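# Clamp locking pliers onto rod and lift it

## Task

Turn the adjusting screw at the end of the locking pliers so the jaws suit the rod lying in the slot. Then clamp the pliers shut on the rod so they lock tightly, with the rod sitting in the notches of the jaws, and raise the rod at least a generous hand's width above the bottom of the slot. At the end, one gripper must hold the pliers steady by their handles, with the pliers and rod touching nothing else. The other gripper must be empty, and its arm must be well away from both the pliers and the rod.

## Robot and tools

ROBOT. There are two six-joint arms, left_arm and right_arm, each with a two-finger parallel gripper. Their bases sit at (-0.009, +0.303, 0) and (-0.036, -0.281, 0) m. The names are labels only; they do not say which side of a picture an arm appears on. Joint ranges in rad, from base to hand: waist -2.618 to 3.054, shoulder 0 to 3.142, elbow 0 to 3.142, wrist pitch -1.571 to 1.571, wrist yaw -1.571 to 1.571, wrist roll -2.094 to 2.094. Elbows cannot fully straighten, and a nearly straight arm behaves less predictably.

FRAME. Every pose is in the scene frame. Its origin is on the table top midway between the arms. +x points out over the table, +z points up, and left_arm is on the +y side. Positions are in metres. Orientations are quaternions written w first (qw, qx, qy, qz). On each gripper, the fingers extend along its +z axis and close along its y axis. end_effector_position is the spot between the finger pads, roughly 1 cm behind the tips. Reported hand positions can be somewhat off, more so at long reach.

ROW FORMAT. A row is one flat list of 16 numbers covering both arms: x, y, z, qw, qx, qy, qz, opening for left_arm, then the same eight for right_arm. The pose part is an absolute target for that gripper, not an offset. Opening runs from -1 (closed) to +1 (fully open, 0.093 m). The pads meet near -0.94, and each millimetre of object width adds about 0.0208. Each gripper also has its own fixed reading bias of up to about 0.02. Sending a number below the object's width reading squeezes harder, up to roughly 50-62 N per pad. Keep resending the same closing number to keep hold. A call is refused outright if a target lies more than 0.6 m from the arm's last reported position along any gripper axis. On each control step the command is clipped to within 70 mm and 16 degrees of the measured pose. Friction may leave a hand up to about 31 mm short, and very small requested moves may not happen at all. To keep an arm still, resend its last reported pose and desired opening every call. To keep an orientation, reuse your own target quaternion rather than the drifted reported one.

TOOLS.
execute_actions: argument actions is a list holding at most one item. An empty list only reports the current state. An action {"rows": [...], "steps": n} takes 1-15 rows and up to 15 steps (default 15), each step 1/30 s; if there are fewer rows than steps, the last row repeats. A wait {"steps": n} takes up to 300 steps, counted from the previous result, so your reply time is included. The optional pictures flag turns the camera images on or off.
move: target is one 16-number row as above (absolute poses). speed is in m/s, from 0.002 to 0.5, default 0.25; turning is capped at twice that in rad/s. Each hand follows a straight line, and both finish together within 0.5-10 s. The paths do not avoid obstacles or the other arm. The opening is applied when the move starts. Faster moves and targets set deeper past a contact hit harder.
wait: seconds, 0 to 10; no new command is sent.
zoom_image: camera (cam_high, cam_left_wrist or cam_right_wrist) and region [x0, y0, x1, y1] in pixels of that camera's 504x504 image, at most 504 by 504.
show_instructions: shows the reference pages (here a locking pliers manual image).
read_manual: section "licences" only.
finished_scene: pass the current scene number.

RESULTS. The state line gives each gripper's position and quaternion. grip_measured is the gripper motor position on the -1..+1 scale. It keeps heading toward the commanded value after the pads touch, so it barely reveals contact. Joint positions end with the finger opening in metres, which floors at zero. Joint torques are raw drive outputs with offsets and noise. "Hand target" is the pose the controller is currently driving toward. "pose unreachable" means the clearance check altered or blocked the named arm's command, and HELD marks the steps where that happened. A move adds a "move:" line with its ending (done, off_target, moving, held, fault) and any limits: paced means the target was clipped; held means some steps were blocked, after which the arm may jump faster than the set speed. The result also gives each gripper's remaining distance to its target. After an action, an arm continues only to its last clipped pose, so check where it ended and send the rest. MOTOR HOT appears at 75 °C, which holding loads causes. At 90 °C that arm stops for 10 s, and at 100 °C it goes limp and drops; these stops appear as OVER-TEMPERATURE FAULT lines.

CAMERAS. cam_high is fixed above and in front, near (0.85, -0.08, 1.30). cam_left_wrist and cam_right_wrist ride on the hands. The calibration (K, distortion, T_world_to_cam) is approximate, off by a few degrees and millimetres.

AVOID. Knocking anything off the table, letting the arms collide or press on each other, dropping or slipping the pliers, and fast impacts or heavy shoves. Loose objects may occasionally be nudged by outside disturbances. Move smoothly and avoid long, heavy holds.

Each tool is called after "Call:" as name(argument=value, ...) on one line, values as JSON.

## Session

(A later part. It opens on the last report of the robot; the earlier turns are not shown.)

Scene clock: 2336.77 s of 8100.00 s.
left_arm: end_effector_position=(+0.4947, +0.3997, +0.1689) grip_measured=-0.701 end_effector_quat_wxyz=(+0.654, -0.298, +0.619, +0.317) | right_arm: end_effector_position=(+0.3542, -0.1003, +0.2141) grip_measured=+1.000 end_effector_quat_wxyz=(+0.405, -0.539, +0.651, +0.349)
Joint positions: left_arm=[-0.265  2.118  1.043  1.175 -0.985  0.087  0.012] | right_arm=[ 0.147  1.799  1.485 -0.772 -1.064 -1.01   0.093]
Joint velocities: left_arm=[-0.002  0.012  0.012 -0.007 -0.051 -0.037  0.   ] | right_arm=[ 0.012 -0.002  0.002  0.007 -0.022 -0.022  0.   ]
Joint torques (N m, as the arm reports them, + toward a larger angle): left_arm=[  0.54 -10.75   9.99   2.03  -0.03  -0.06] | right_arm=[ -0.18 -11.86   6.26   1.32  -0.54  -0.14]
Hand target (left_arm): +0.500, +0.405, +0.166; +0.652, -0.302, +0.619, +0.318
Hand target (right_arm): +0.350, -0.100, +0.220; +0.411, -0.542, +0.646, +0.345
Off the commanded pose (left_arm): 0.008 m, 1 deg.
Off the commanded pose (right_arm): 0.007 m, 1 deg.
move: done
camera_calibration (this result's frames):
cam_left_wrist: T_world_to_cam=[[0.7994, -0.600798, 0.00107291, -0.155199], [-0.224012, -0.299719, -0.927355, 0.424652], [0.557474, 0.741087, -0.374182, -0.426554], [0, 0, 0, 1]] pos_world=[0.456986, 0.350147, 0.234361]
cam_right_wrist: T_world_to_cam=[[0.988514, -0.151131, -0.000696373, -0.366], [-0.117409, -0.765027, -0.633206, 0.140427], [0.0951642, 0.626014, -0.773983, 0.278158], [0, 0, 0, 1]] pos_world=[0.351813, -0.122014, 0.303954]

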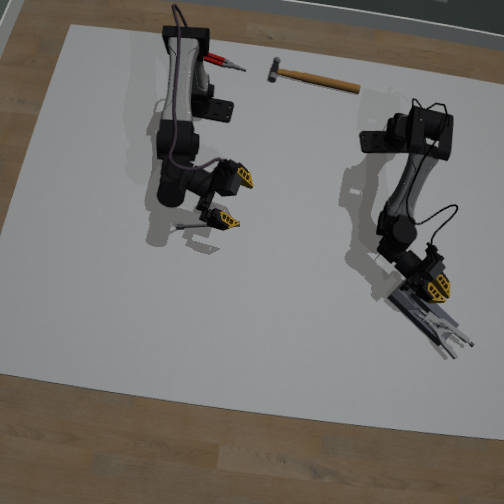

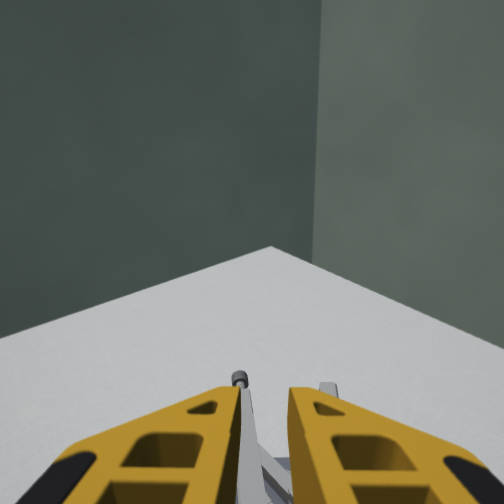

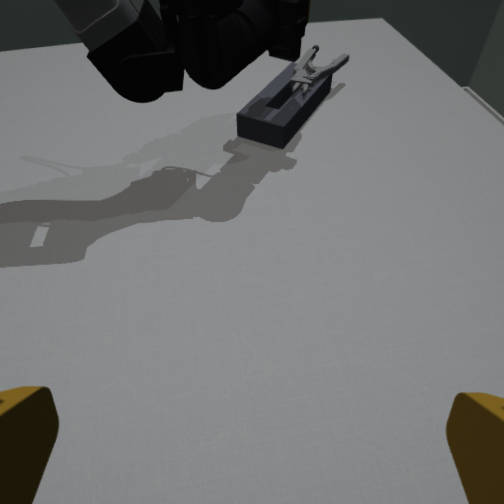

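Pliers fell over along +a. Inspect.

Call:
move(target=[0.44,0.33,0.24,0.652,-0.302,0.619,0.318,-0.7,0.46,0.10,0.22,0.411,-0.542,0.646,0.345,1], speed=0.1)

Call:
zoom_image(camera="cam_high", region=[370,260,500,380])

Call:
zoom_image(camera="cam_right_wrist", region=[150,80,370,300])

Scene clock: 2341.80 s of 8100.00 s.
left_arm: end_effector_position=(+0.4455, +0.3309, +0.2454) grip_measured=-0.701 end_effector_quat_wxyz=(+0.659, -0.313, +0.611, +0.308) | right_arm: end_effector_position=(+0.4578, +0.1001, +0.2192) grip_measured=+1.000 end_effector_quat_wxyz=(+0.416, -0.544, +0.642, +0.343)
Joint positions: left_arm=[-0.468  1.828  0.976  1.011 -1.198  0.111  0.012] | right_arm=[ 0.522  2.39   2.313 -0.581 -0.817 -0.527  0.093]
Joint velocities: left_arm=[-0.007 -0.017  0.002 -0.037 -0.007 -0.081 -0.001] | right_arm=[ 0.012 -0.017  0.017 -0.007 -0.081 -0.022  0.   ]
Joint torques (N m, as the arm reports them, + toward a larger angle): left_arm=[ -0.93 -11.91   5.68   1.77  -0.06   0.13] | right_arm=[ -0.22 -14.06   9.08   1.81  -0.23  -0.07]
Hand target (left_arm): +0.440, +0.330, +0.239; +0.651, -0.304, +0.620, +0.316
Hand target (right_arm): +0.458, +0.101, +0.218; +0.413, -0.542, +0.647, +0.342
Off the commanded pose (left_arm): 0.008 m, 2 deg.
Off the commanded pose (right_arm): 0.002 m, 1 deg.
move: done
camera_calibration (this result's frames):
cam_left_wrist: T_world_to_cam=[[0.804177, -0.592929, 0.0416555, -0.172016], [-0.190315, -0.323243, -0.926981, 0.456719], [0.563099, 0.737529, -0.372788, -0.321192], [0, 0, 0, 1]] pos_world=[0.406115, 0.282526, 0.310799]
cam_right_wrist: T_world_to_cam=[[0.988528, -0.148026, 0.0300069, -0.445171], [-0.0944898, -0.761095, -0.641721, 0.300139], [0.11783, 0.631524, -0.766351, 0.134162], [0, 0, 0, 1]] pos_world=[0.452616, 0.0778106, 0.308779]

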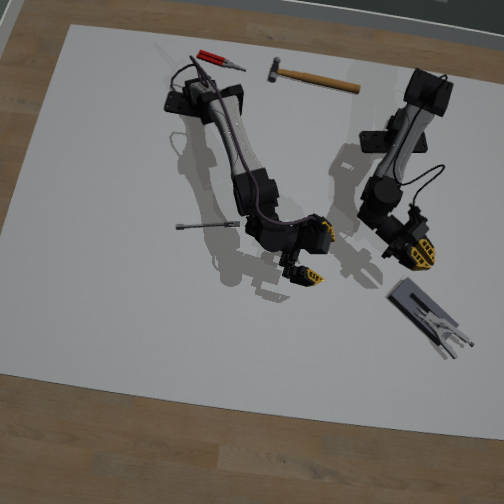

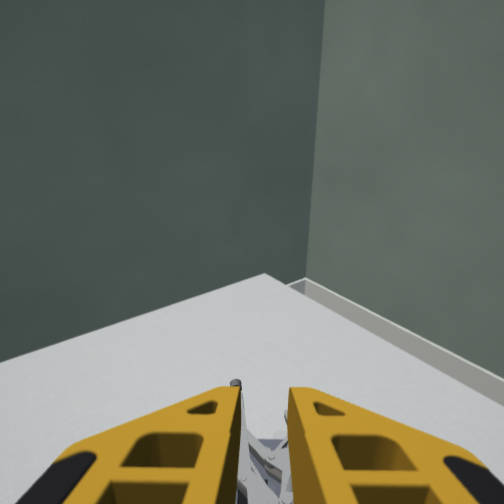

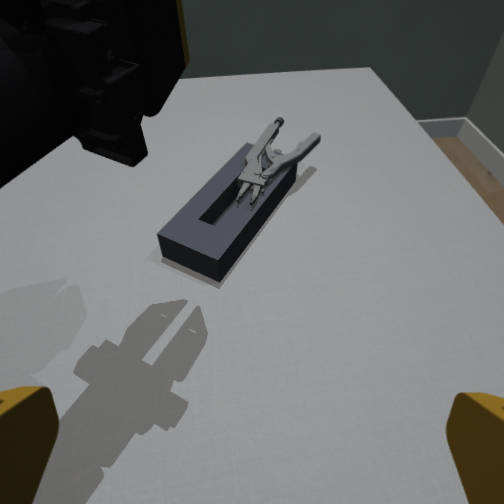

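Region (370, 260, 500, 380) of cam_high's 504x504 image, scaled by 3.877, with more detail than that image has; it fills the top 465 rows of this view, and the rest is white.

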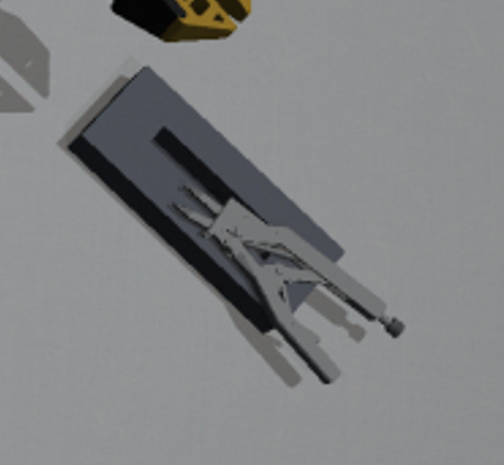

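Region (150, 80, 370, 300) of cam_right_wrist's 504x504 image, scaled by 2.291, with more detail than that image has.

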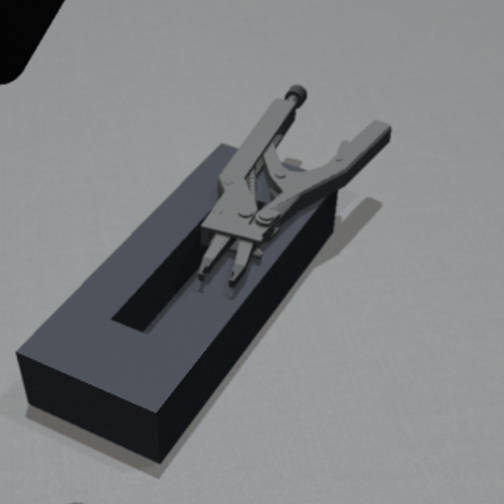

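Call:
move(target=[0.50,0.41,0.15,0.235,-0.408,0.875,0.109,-0.2,0.46,0.10,0.22,0.411,-0.542,0.646,0.345,1], speed=0.12)

Scene clock: 2356.43 s of 8100.00 s.
left_arm: end_effector_position=(+0.5019, +0.4083, +0.1524) grip_measured=-0.201 end_effector_quat_wxyz=(+0.246, -0.403, +0.875, +0.108) | right_arm: end_effector_position=(+0.4581, +0.1002, +0.2194) grip_measured=+1.000 end_effector_quat_wxyz=(+0.412, -0.544, +0.645, +0.344)
Joint positions: left_arm=[-0.089  2.201  2.111 -1.067 -0.364 -0.699  0.036] | right_arm=[ 0.522  2.403  2.344 -0.61  -0.817 -0.527  0.093]
Joint velocities: left_arm=[ 0.002  0.007  0.002 -0.081 -0.007 -0.066  0.   ] | right_arm=[-0.027 -0.002 -0.012 -0.051  0.051 -0.066  0.   ]
Joint torques (N m, as the arm reports them, + toward a larger angle): left_arm=[  0.28 -13.25  11.48   1.15  -0.33   0.08] | right_arm=[ -0.44 -14.1    9.24   1.8   -0.36  -0.09]
Hand target (left_arm): +0.504, +0.411, +0.150; +0.241, -0.403, +0.876, +0.109
Hand target (right_arm): +0.460, +0.100, +0.220; +0.412, -0.542, +0.646, +0.345
Off the commanded pose (left_arm): 0.004 m, 1 deg.
Off the commanded pose (right_arm): 0.002 m, 0 deg.
move: done
camera_calibration (this result's frames):
cam_left_wrist: T_world_to_cam=[[0.769112, -0.638972, -0.0134617, -0.122852], [-0.636621, -0.764082, -0.104366, 0.684886], [0.0564014, 0.0888395, -0.994448, 0.169275], [0, 0, 0, 1]] pos_world=[0.520952, 0.429771, 0.23816]
cam_right_wrist: T_world_to_cam=[[0.988734, -0.148193, 0.0210649, -0.443572], [-0.100991, -0.764337, -0.63686, 0.302584], [0.110479, 0.627557, -0.770692, 0.138909], [0, 0, 0, 1]] pos_world=[0.453786, 0.078369, 0.309104]

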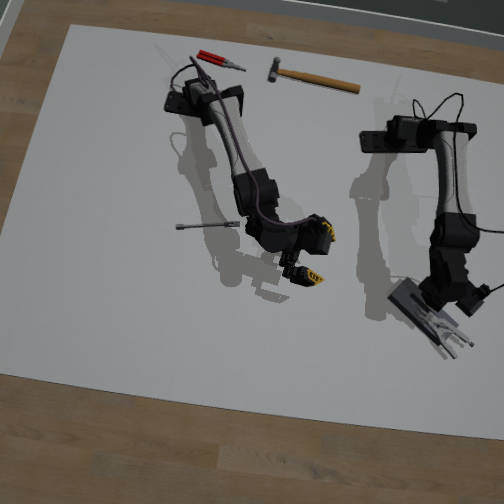

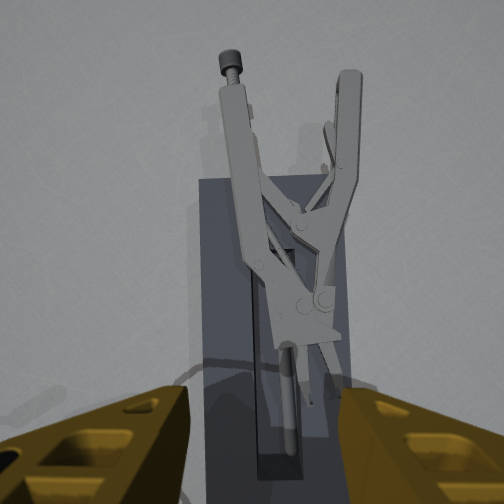

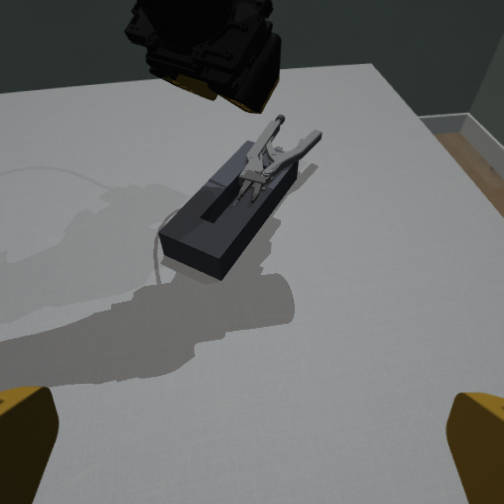

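Call:
move(target=[0.556,0.482,0.10,0.263,-0.463,0.835,0.146,-0.4,0.46,0.10,0.22,0.411,-0.542,0.646,0.345,1], speed=0.06)

Scene clock: 2368.33 s of 8100.00 s.
left_arm: end_effector_position=(+0.5559, +0.4777, +0.1025) grip_measured=-0.398 end_effector_quat_wxyz=(+0.266, -0.455, +0.838, +0.143) | right_arm: end_effector_position=(+0.4581, +0.1002, +0.2194) grip_measured=+1.000 end_effector_quat_wxyz=(+0.412, -0.544, +0.645, +0.344)
Joint positions: left_arm=[ 0.004  2.557  2.507 -1.07  -0.43  -0.715  0.026] | right_arm=[ 0.522  2.403  2.344 -0.61  -0.817 -0.527  0.093]
Joint velocities: left_arm=[ 0.002 -0.002  0.037 -0.081 -0.066 -0.022 -0.001] | right_arm=[ 0.007 -0.017  0.002 -0.007  0.051 -0.007  0.   ]
Joint torques (N m, as the arm reports them, + toward a larger angle): left_arm=[  0.4  -16.05  11.38   1.27  -0.48  -0.07] | right_arm=[ -0.39 -14.1    9.26   1.81  -0.35  -0.1 ]
Hand target (left_arm): +0.555, +0.483, +0.100; +0.263, -0.462, +0.834, +0.147
Hand target (right_arm): +0.460, +0.100, +0.220; +0.412, -0.542, +0.646, +0.345
Off the commanded pose (left_arm): 0.005 m, 1 deg.
Off the commanded pose (right_arm): 0.002 m, 0 deg.
move: done
camera_calibration (this result's frames):
cam_left_wrist: T_world_to_cam=[[0.847926, -0.529798, -0.0183013, -0.216193], [-0.524586, -0.833611, -0.172924, 0.745036], [0.0763588, 0.156227, -0.984765, 0.0661323], [0, 0, 0, 1]] pos_world=[0.569101, 0.4962, 0.190003]
cam_right_wrist: T_world_to_cam=[[0.988734, -0.148193, 0.0210649, -0.443572], [-0.100991, -0.764337, -0.63686, 0.302584], [0.110479, 0.627557, -0.770692, 0.138909], [0, 0, 0, 1]] pos_world=[0.453786, 0.078369, 0.309104]

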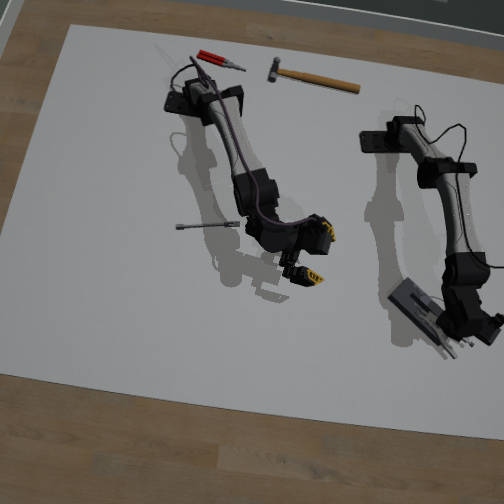

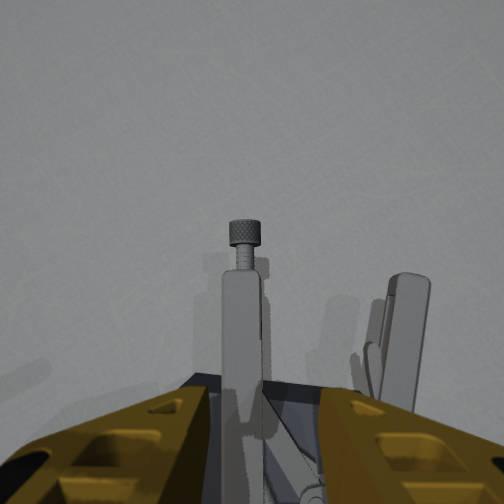

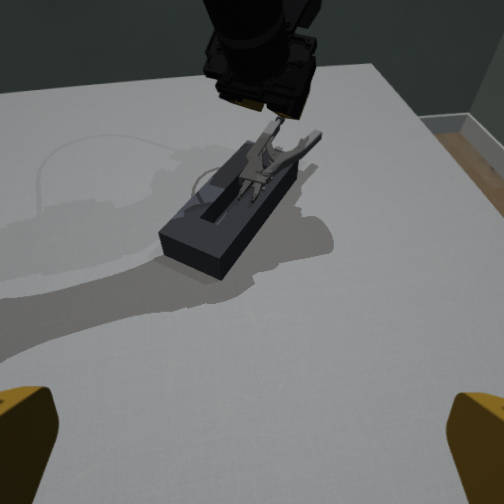

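Call:
move(target=[0.556,0.505,0.065,0.263,-0.463,0.835,0.146,-0.4,0.46,0.10,0.22,0.411,-0.542,0.646,0.345,1], speed=0.03)

Scene clock: 2379.33 s of 8100.00 s.
left_arm: end_effector_position=(+0.5600, +0.5020, +0.0846) grip_measured=-0.399 end_effector_quat_wxyz=(+0.279, -0.464, +0.828, +0.142) | right_arm: end_effector_position=(+0.4581, +0.1002, +0.2194) grip_measured=+1.000 end_effector_quat_wxyz=(+0.412, -0.544, +0.645, +0.344)
Joint positions: left_arm=[ 0.045  2.557  2.42  -0.942 -0.422 -0.693  0.026] | right_arm=[ 0.522  2.403  2.344 -0.61  -0.817 -0.527  0.093]
Joint velocities: left_arm=[-0.017  0.007 -0.017 -0.066 -0.007 -0.037 -0.001] | right_arm=[-0.002 -0.002  0.012 -0.007 -0.051  0.007  0.   ]
Joint torques (N m, as the arm reports them, + toward a larger angle): left_arm=[  0.27 -16.31   6.75   1.62  -0.34   0.16] | right_arm=[ -0.46 -14.14   9.28   1.81  -0.37  -0.09]
Hand target (left_arm): +0.556, +0.505, +0.065; +0.263, -0.462, +0.834, +0.147
Hand target (right_arm): +0.460, +0.100, +0.220; +0.412, -0.542, +0.646, +0.345
Off the commanded pose (left_arm): 0.020 m, 2 deg.
Off the commanded pose (right_arm): 0.002 m, 0 deg.
move: off_target (left_arm)
camera_calibration (this result's frames):
cam_left_wrist: T_world_to_cam=[[0.858431, -0.512918, 0.003507, -0.223312], [-0.502399, -0.842166, -0.195836, 0.758169], [0.103401, 0.16635, -0.98063, 0.0237604], [0, 0, 0, 1]] pos_world=[0.570145, 0.520011, 0.17256]
cam_right_wrist: T_world_to_cam=[[0.988734, -0.148193, 0.0210649, -0.443572], [-0.100991, -0.764337, -0.63686, 0.302584], [0.110479, 0.627557, -0.770692, 0.138909], [0, 0, 0, 1]] pos_world=[0.453786, 0.078369, 0.309104]

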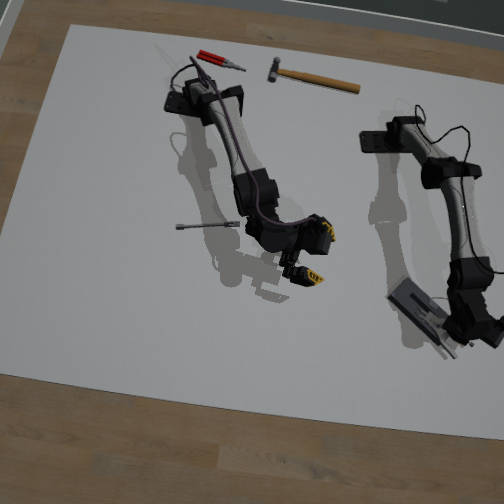

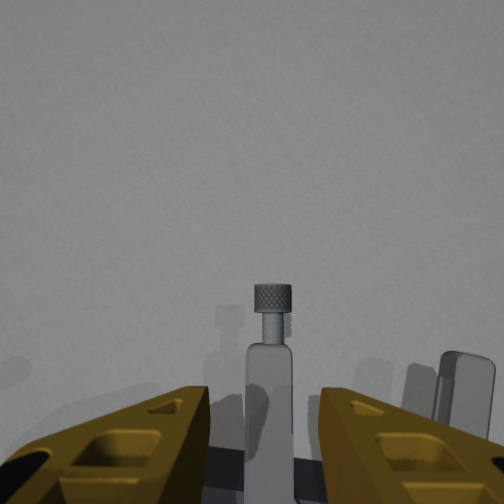

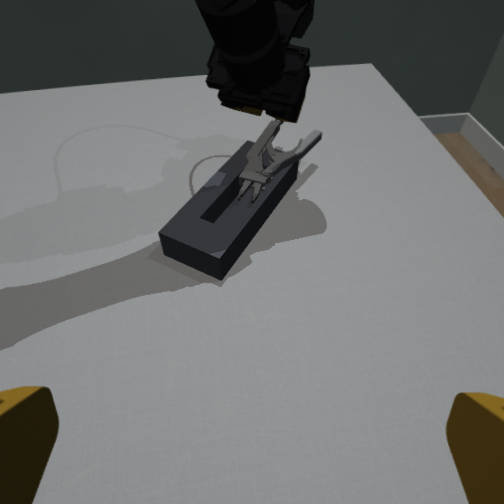

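Call:
move(target=[0.557,0.502,0.036,0.263,-0.463,0.835,0.146,-0.4,0.46,0.10,0.22,0.411,-0.542,0.646,0.345,1], speed=0.02)

Scene clock: 2385.70 s of 8100.00 s.
left_arm: end_effector_position=(+0.5619, +0.5024, +0.0582) grip_measured=-0.399 end_effector_quat_wxyz=(+0.280, -0.464, +0.828, +0.142) | right_arm: end_effector_position=(+0.4581, +0.1002, +0.2194) grip_measured=+1.000 end_effector_quat_wxyz=(+0.412, -0.544, +0.645, +0.344)
Joint positions: left_arm=[ 0.045  2.557  2.314 -0.834 -0.422 -0.693  0.026] | right_arm=[ 0.522  2.403  2.344 -0.61  -0.817 -0.527  0.093]
Joint velocities: left_arm=[ 0.002 -0.007  0.002 -0.007  0.051 -0.022 -0.001] | right_arm=[ 0.017 -0.012  0.002 -0.051 -0.095  0.037  0.   ]
Joint torques (N m, as the arm reports them, + toward a larger angle): left_arm=[ -0.1  -15.85   6.63   1.55  -0.35   0.08] | right_arm=[ -0.42 -14.09   9.2    1.81  -0.36  -0.1 ]
Hand target (left_arm): +0.557, +0.502, +0.036; +0.262, -0.463, +0.834, +0.146
Hand target (right_arm): +0.460, +0.100, +0.220; +0.412, -0.542, +0.646, +0.345
Off the commanded pose (left_arm): 0.023 m, 2 deg.
Off the commanded pose (right_arm): 0.002 m, 0 deg.
MOTOR HOT: a motor of the left arm reached 75 °C. Now the hottest motor of the left arm, joint 2 (shoulder), reports 76 °C. The controller's stop level is 90 °C. To cool a motor, set the load down, stop pushing, or move to a pose that needs little force.
move: off_target (left_arm)
camera_calibration (this result's frames):
cam_left_wrist: T_world_to_cam=[[0.85817, -0.513337, 0.00544729, -0.224385], [-0.50232, -0.841846, -0.197411, 0.754129], [0.105924, 0.166676, -0.980306, -0.00392382], [0, 0, 0, 1]] pos_world=[0.57179, 0.520329, 0.146249]
cam_right_wrist: T_world_to_cam=[[0.988734, -0.148193, 0.0210649, -0.443572], [-0.100991, -0.764337, -0.63686, 0.302584], [0.110479, 0.627557, -0.770692, 0.138909], [0, 0, 0, 1]] pos_world=[0.453786, 0.078369, 0.309104]

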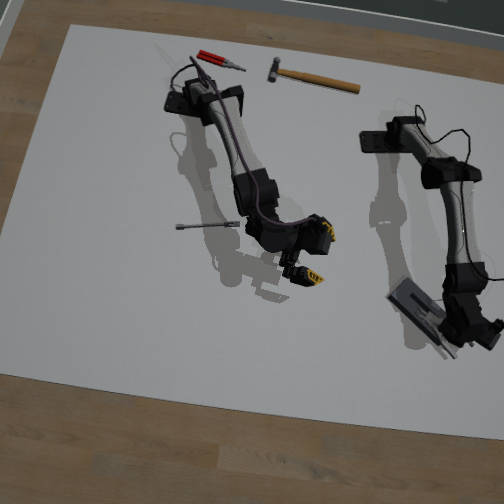

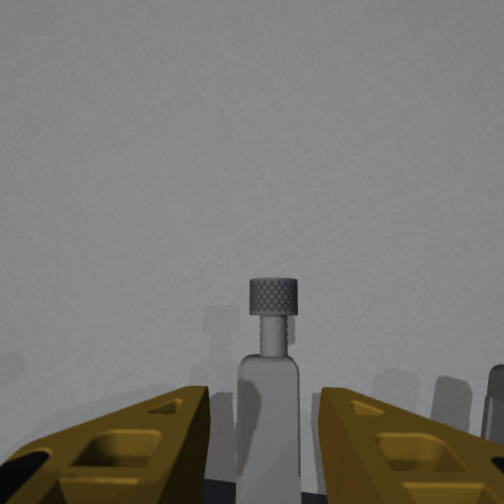

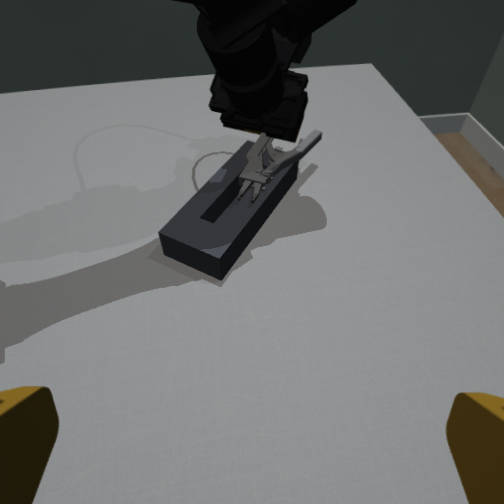

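Call:
move(target=[0.555,0.499,0.024,0.263,-0.463,0.835,0.146,-0.4,0.46,0.10,0.22,0.411,-0.542,0.646,0.345,1], speed=0.02)

Scene clock: 2389.80 s of 8100.00 s.
left_arm: end_effector_position=(+0.5628, +0.5031, +0.0456) grip_measured=-0.399 end_effector_quat_wxyz=(+0.284, -0.465, +0.827, +0.142) | right_arm: end_effector_position=(+0.4581, +0.1002, +0.2194) grip_measured=+1.000 end_effector_quat_wxyz=(+0.412, -0.544, +0.645, +0.344)
Joint positions: left_arm=[ 0.045  2.557  2.26  -0.772 -0.425 -0.693  0.026] | right_arm=[ 0.522  2.403  2.344 -0.61  -0.817 -0.527  0.093]
Joint velocities: left_arm=[ 0.002 -0.007 -0.002 -0.007  0.007 -0.007 -0.001] | right_arm=[ 0.007 -0.002 -0.012 -0.022 -0.037 -0.11   0.   ]
Joint torques (N m, as the arm reports them, + toward a larger angle): left_arm=[ -0.54 -16.7    5.86   1.55  -0.31   0.01] | right_arm=[ -0.48 -14.15   9.23   1.81  -0.36  -0.1 ]
Hand target (left_arm): +0.555, +0.499, +0.024; +0.262, -0.463, +0.834, +0.146
Hand target (right_arm): +0.460, +0.100, +0.220; +0.412, -0.542, +0.646, +0.345
Off the commanded pose (left_arm): 0.023 m, 3 deg.
Off the commanded pose (right_arm): 0.002 m, 0 deg.
MOTOR HOT: still on. Now the hottest motor of the left arm, joint 2 (shoulder), reports 78 °C; the controller's stop level is 90 °C.
move: off_target (left_arm)
camera_calibration (this result's frames):
cam_left_wrist: T_world_to_cam=[[0.858962, -0.511962, 0.00890421, -0.225979], [-0.499575, -0.84174, -0.204694, 0.751427], [0.11229, 0.171376, -0.978786, -0.0225242], [0, 0, 0, 1]] pos_world=[0.572031, 0.520673, 0.133778]
cam_right_wrist: T_world_to_cam=[[0.988734, -0.148193, 0.0210649, -0.443572], [-0.100991, -0.764337, -0.63686, 0.302584], [0.110479, 0.627557, -0.770692, 0.138909], [0, 0, 0, 1]] pos_world=[0.453786, 0.078369, 0.309104]

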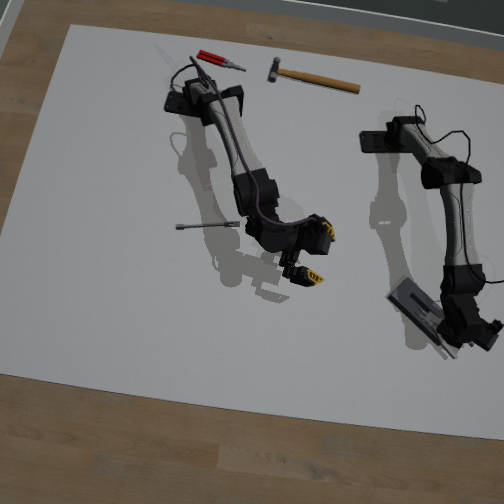

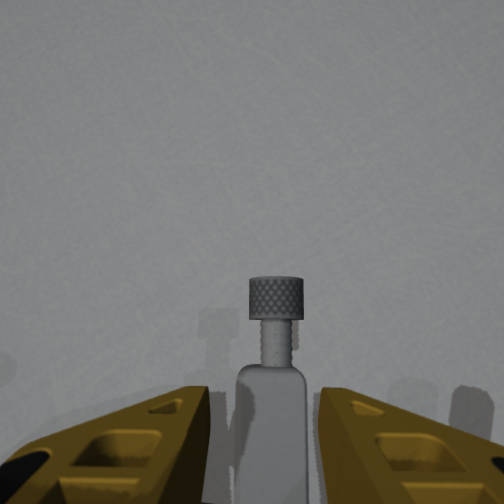

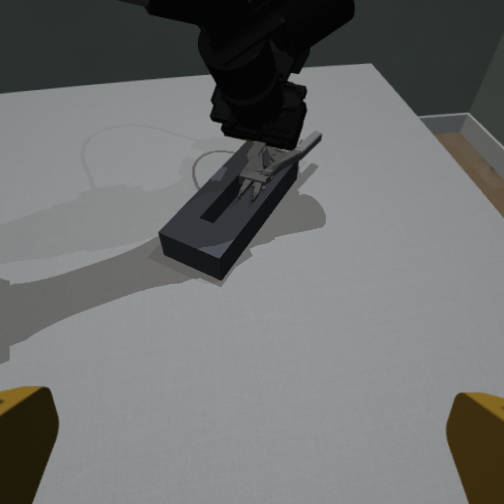

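Close and lift.

Call:
move(target=[0.560,0.502,0.035,0.28,-0.464,0.828,0.142,-0.9,0.40,-0.05,0.22,0.411,-0.542,0.646,0.345,1], speed=0.15)

Call:
move(target=[0.50,0.45,0.12,0.28,-0.464,0.828,0.142,-0.9,0.40,-0.05,0.22,0.411,-0.542,0.646,0.345,1], speed=0.06)

Scene clock: 2393.03 s of 8100.00 s.
left_arm: end_effector_position=(+0.5647, +0.5034, +0.0466) grip_measured=-0.811 end_effector_quat_wxyz=(+0.288, -0.465, +0.825, +0.140) | right_arm: end_effector_position=(+0.4078, -0.0501, +0.2155) grip_measured=+1.000 end_effector_quat_wxyz=(+0.410, -0.539, +0.650, +0.345)
Joint positions: left_arm=[ 0.045  2.557  2.26  -0.762 -0.424 -0.693  0.006] | right_arm=[ 0.255  1.989  1.714 -0.64  -1.002 -0.823  0.093]
Joint velocities: left_arm=[ 0.007  0.002  0.007 -0.095  0.007 -0.037 -0.   ] | right_arm=[-0.007 -0.007 -0.022  0.007 -0.022 -0.037  0.   ]
Joint torques (N m, as the arm reports them, + toward a larger angle): left_arm=[ -0.16 -18.22   5.3    1.75  -0.38   0.02] | right_arm=[ -0.27 -13.66   6.56   1.42  -0.55  -0.19]
Hand target (left_arm): +0.560, +0.502, +0.035; +0.280, -0.464, +0.828, +0.142
Hand target (right_arm): +0.401, -0.051, +0.221; +0.411, -0.542, +0.646, +0.347
Off the commanded pose (left_arm): 0.013 m, 1 deg.
Off the commanded pose (right_arm): 0.009 m, 1 deg.
MOTOR HOT: still on. Now the hottest motor of the left arm, joint 2 (shoulder), reports 79 °C; the controller's stop level is 90 °C.
move: off_target (left_arm)
camera_calibration (this result's frames):
cam_left_wrist: T_world_to_cam=[[0.858557, -0.512453, 0.0165118, -0.227391], [-0.498066, -0.841231, -0.210383, 0.75196], [0.121702, 0.172402, -0.97748, -0.0277131], [0, 0, 0, 1]] pos_world=[0.573126, 0.520823, 0.134866]
cam_right_wrist: T_world_to_cam=[[0.987513, -0.157245, 0.00960654, -0.413573], [-0.115463, -0.76391, -0.634909, 0.185593], [0.107175, 0.625872, -0.772527, 0.237473], [0, 0, 0, 1]] pos_world=[0.404387, -0.0718837, 0.305262]

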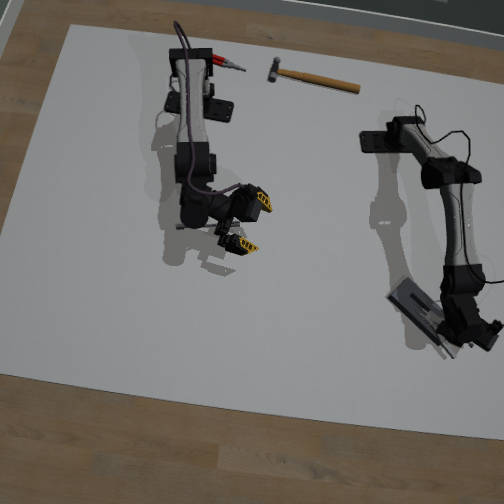

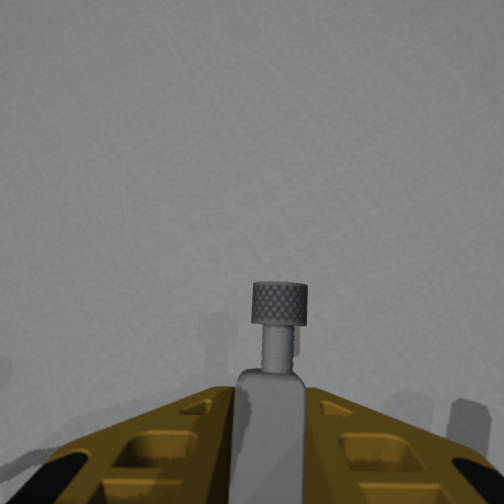

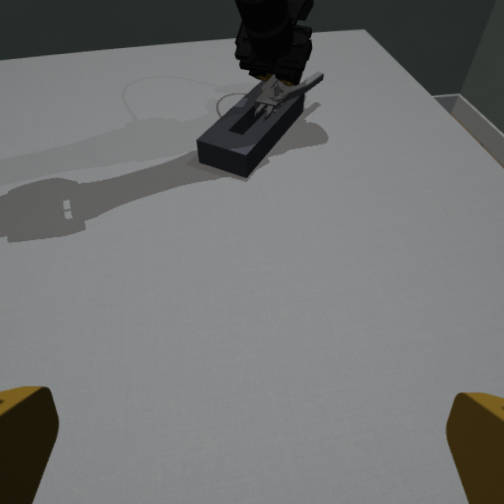

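Scene clock: 2395.23 s of 8100.00 s.
left_arm: end_effector_position=(+0.5047, +0.4518, +0.1166) grip_measured=-0.811 end_effector_quat_wxyz=(+0.278, -0.463, +0.830, +0.138) | right_arm: end_effector_position=(+0.4061, -0.0505, +0.2112) grip_measured=+1.000 end_effector_quat_wxyz=(+0.405, -0.537, +0.653, +0.347)
Joint positions: left_arm=[-0.032  2.207  1.939 -0.841 -0.448 -0.766  0.006] | right_arm=[ 0.255  1.989  1.702 -0.64  -1.002 -0.823  0.093]
Joint velocities: left_arm=[-0.002 -0.007 -0.022 -0.051  0.007 -0.007 -0.   ] | right_arm=[-0.002 -0.002 -0.007 -0.007 -0.022 -0.022  0.   ]
Joint torques (N m, as the arm reports them, + toward a larger angle): left_arm=[ -0.79 -17.27   6.89   1.39  -0.52  -0.08] | right_arm=[ -0.07 -14.27   6.48   1.5   -0.51  -0.2 ]
Hand target (left_arm): +0.500, +0.449, +0.119; +0.279, -0.465, +0.828, +0.141
Hand target (right_arm): +0.400, -0.050, +0.220; +0.411, -0.542, +0.646, +0.345
Off the commanded pose (left_arm): 0.006 m, 1 deg.
Off the commanded pose (right_arm): 0.011 m, 1 deg.
MOTOR HOT: still on. Now the hottest motor of the left arm, joint 2 (shoulder), reports 80 °C; the controller's stop level is 90 °C.
move: off_target (right_arm)
camera_calibration (this result's frames):
cam_left_wrist: T_world_to_cam=[[0.855199, -0.518226, 0.00870821, -0.19829], [-0.507349, -0.840448, -0.190376, 0.695441], [0.105977, 0.158391, -0.981673, 0.0716437], [0, 0, 0, 1]] pos_world=[0.514816, 0.470375, 0.204453]
cam_right_wrist: T_world_to_cam=[[0.987559, -0.157236, -0.001859, -0.409507], [-0.123052, -0.765389, -0.631695, 0.184748], [0.0979021, 0.624065, -0.775215, 0.238788], [0, 0, 0, 1]] pos_world=[0.403769, -0.0720042, 0.301055]

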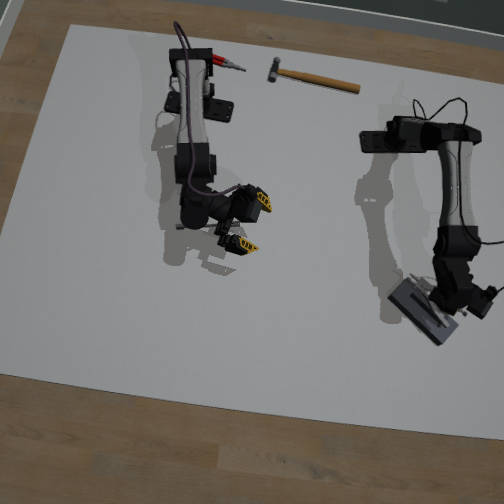

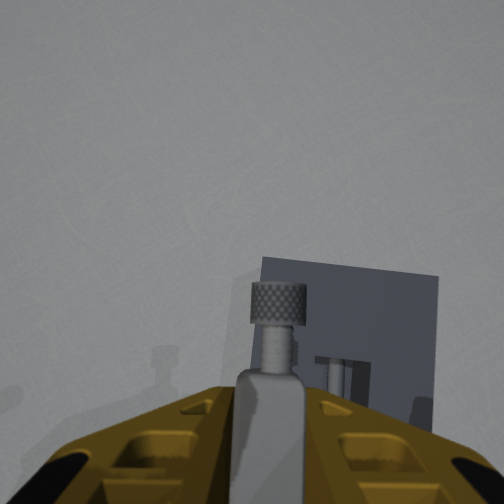

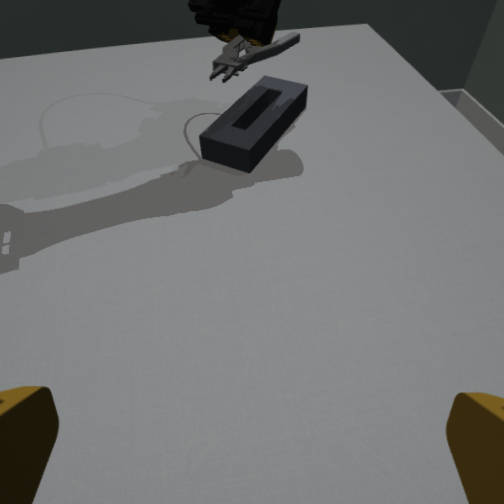

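Call:
move(target=[0.36,0.33,0.06,0.28,-0.464,0.828,0.142,-0.9,0.30,-0.15,0.22,0.411,-0.542,0.646,0.345,1], speed=0.1)

Call:
move(target=[0.36,0.33,0.02,0.28,-0.464,0.828,0.142,-0.9,0.30,-0.15,0.22,0.411,-0.542,0.646,0.345,1], speed=0.02)

Scene clock: 2404.43 s of 8100.00 s.
left_arm: end_effector_position=(+0.3640, +0.3261, +0.0534) grip_measured=-0.811 end_effector_quat_wxyz=(+0.264, -0.462, +0.835, +0.141) | right_arm: end_effector_position=(+0.3053, -0.1499, +0.2169) grip_measured=+1.000 end_effector_quat_wxyz=(+0.407, -0.543, +0.648, +0.346)
Joint positions: left_arm=[-0.356  1.794  1.111 -0.625 -0.555 -1.115  0.006] | right_arm=[ 0.003  1.677  1.378 -1.047 -1.116 -1.314  0.093]
Joint velocities: left_arm=[-0.002 -0.007 -0.002 -0.022 -0.022  0.022 -0.001] | right_arm=[-0.002  0.007  0.007  0.022  0.022 -0.051  0.   ]
Joint torques (N m, as the arm reports them, + toward a larger angle): left_arm=[ -0.71 -11.95   5.98   1.13  -0.62  -0.09] | right_arm=[-0.75 -9.65  6.45  0.66 -0.66 -0.23]
Hand target (left_arm): +0.363, +0.326, +0.058; +0.277, -0.466, +0.829, +0.138
Hand target (right_arm): +0.301, -0.151, +0.221; +0.411, -0.543, +0.645, +0.347
Off the commanded pose (left_arm): 0.009 m, 2 deg.
Off the commanded pose (right_arm): 0.006 m, 1 deg.
MOTOR HOT: still on. Now the hottest motor of the left arm, joint 2 (shoulder), reports 82 °C; the controller's stop level is 90 °C.
move: done
camera_calibration (this result's frames):
cam_left_wrist: T_world_to_cam=[[0.855047, -0.518422, -0.0115931, -0.141275], [-0.512723, -0.841882, -0.168378, 0.507623], [0.0775308, 0.149915, -0.985654, 0.0577384], [0, 0, 0, 1]] pos_world=[0.37659, 0.345463, 0.140745]
cam_right_wrist: T_world_to_cam=[[0.989263, -0.145803, 0.0100023, -0.326942], [-0.106548, -0.766382, -0.633488, 0.0950511], [0.10003, 0.62562, -0.773688, 0.314366], [0, 0, 0, 1]] pos_world=[0.302113, -0.171497, 0.306705]

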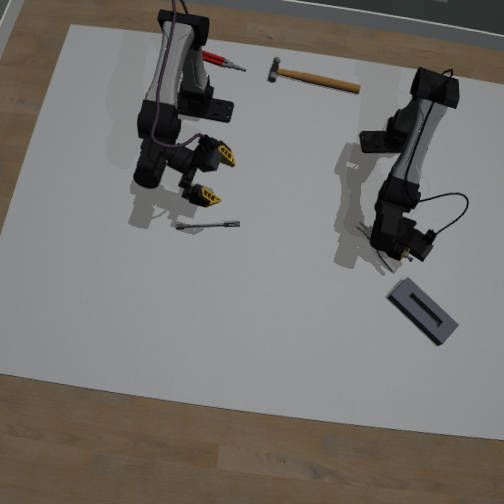

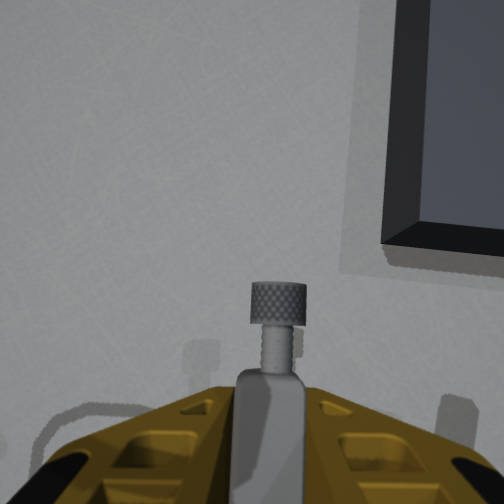

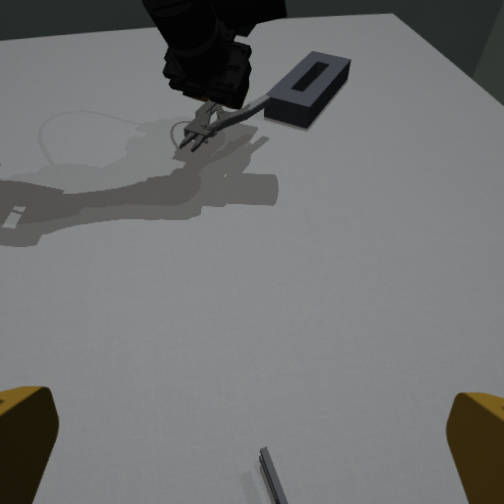

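Scene clock: 2406.37 s of 8100.00 s.
left_arm: end_effector_position=(+0.3637, +0.3275, +0.0268) grip_measured=-0.811 end_effector_quat_wxyz=(+0.279, -0.465, +0.829, +0.134) | right_arm: end_effector_position=(+0.3053, -0.1499, +0.2169) grip_measured=+1.000 end_effector_quat_wxyz=(+0.407, -0.543, +0.648, +0.346)
Joint positions: left_arm=[-0.356  1.825  1.018 -0.469 -0.564 -1.115  0.006] | right_arm=[ 0.003  1.677  1.378 -1.047 -1.116 -1.314  0.093]
Joint velocities: left_arm=[-0.002 -0.022  0.007  0.051 -0.007 -0.051 -0.001] | right_arm=[ 0.002 -0.002 -0.012  0.051  0.022 -0.051  0.   ]
Joint torques (N m, as the arm reports them, + toward a larger angle): left_arm=[-0.4  -8.83  5.62  1.2  -0.64  0.04] | right_arm=[ -0.44 -10.43   5.37   0.85  -0.63  -0.1 ]
Hand target (left_arm): +0.360, +0.330, +0.020; +0.280, -0.464, +0.828, +0.142
Hand target (right_arm): +0.300, -0.150, +0.220; +0.411, -0.542, +0.646, +0.345
Off the commanded pose (left_arm): 0.008 m, 1 deg.
Off the commanded pose (right_arm): 0.006 m, 1 deg.
MOTOR HOT: still on. Now the hottest motor of the left arm, joint 2 (shoulder), reports 81 °C; the controller's stop level is 90 °C.
move: done
camera_calibration (this result's frames):
cam_left_wrist: T_world_to_cam=[[0.85628, -0.516267, 0.0159158, -0.142478], [-0.504564, -0.842664, -0.18797, 0.50197], [0.110455, 0.152925, -0.982046, 0.0183411], [0, 0, 0, 1]] pos_world=[0.373251, 0.34663, 0.114635]
cam_right_wrist: T_world_to_cam=[[0.989263, -0.145803, 0.0100023, -0.326942], [-0.106548, -0.766382, -0.633488, 0.0950511], [0.10003, 0.62562, -0.773688, 0.314366], [0, 0, 0, 1]] pos_world=[0.302113, -0.171497, 0.306705]

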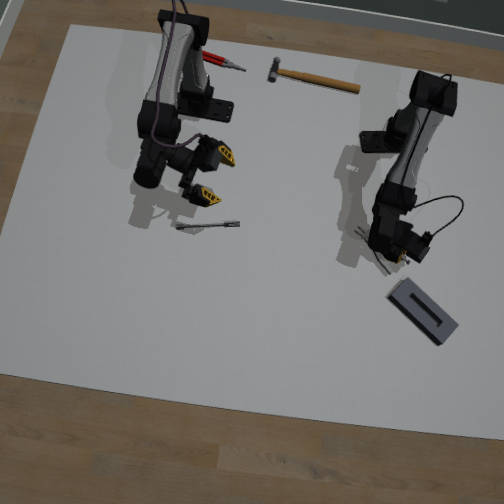

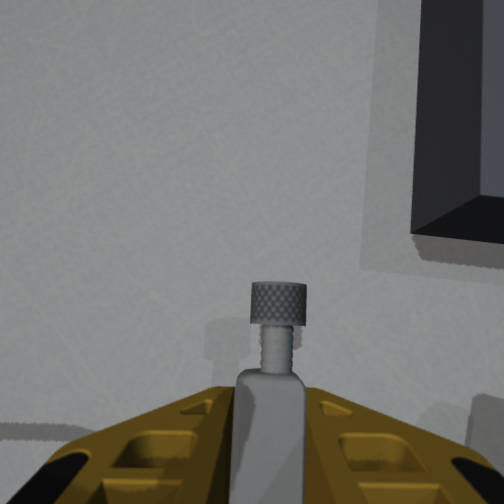

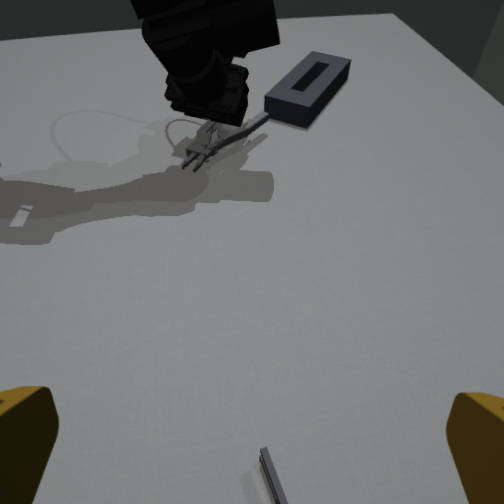

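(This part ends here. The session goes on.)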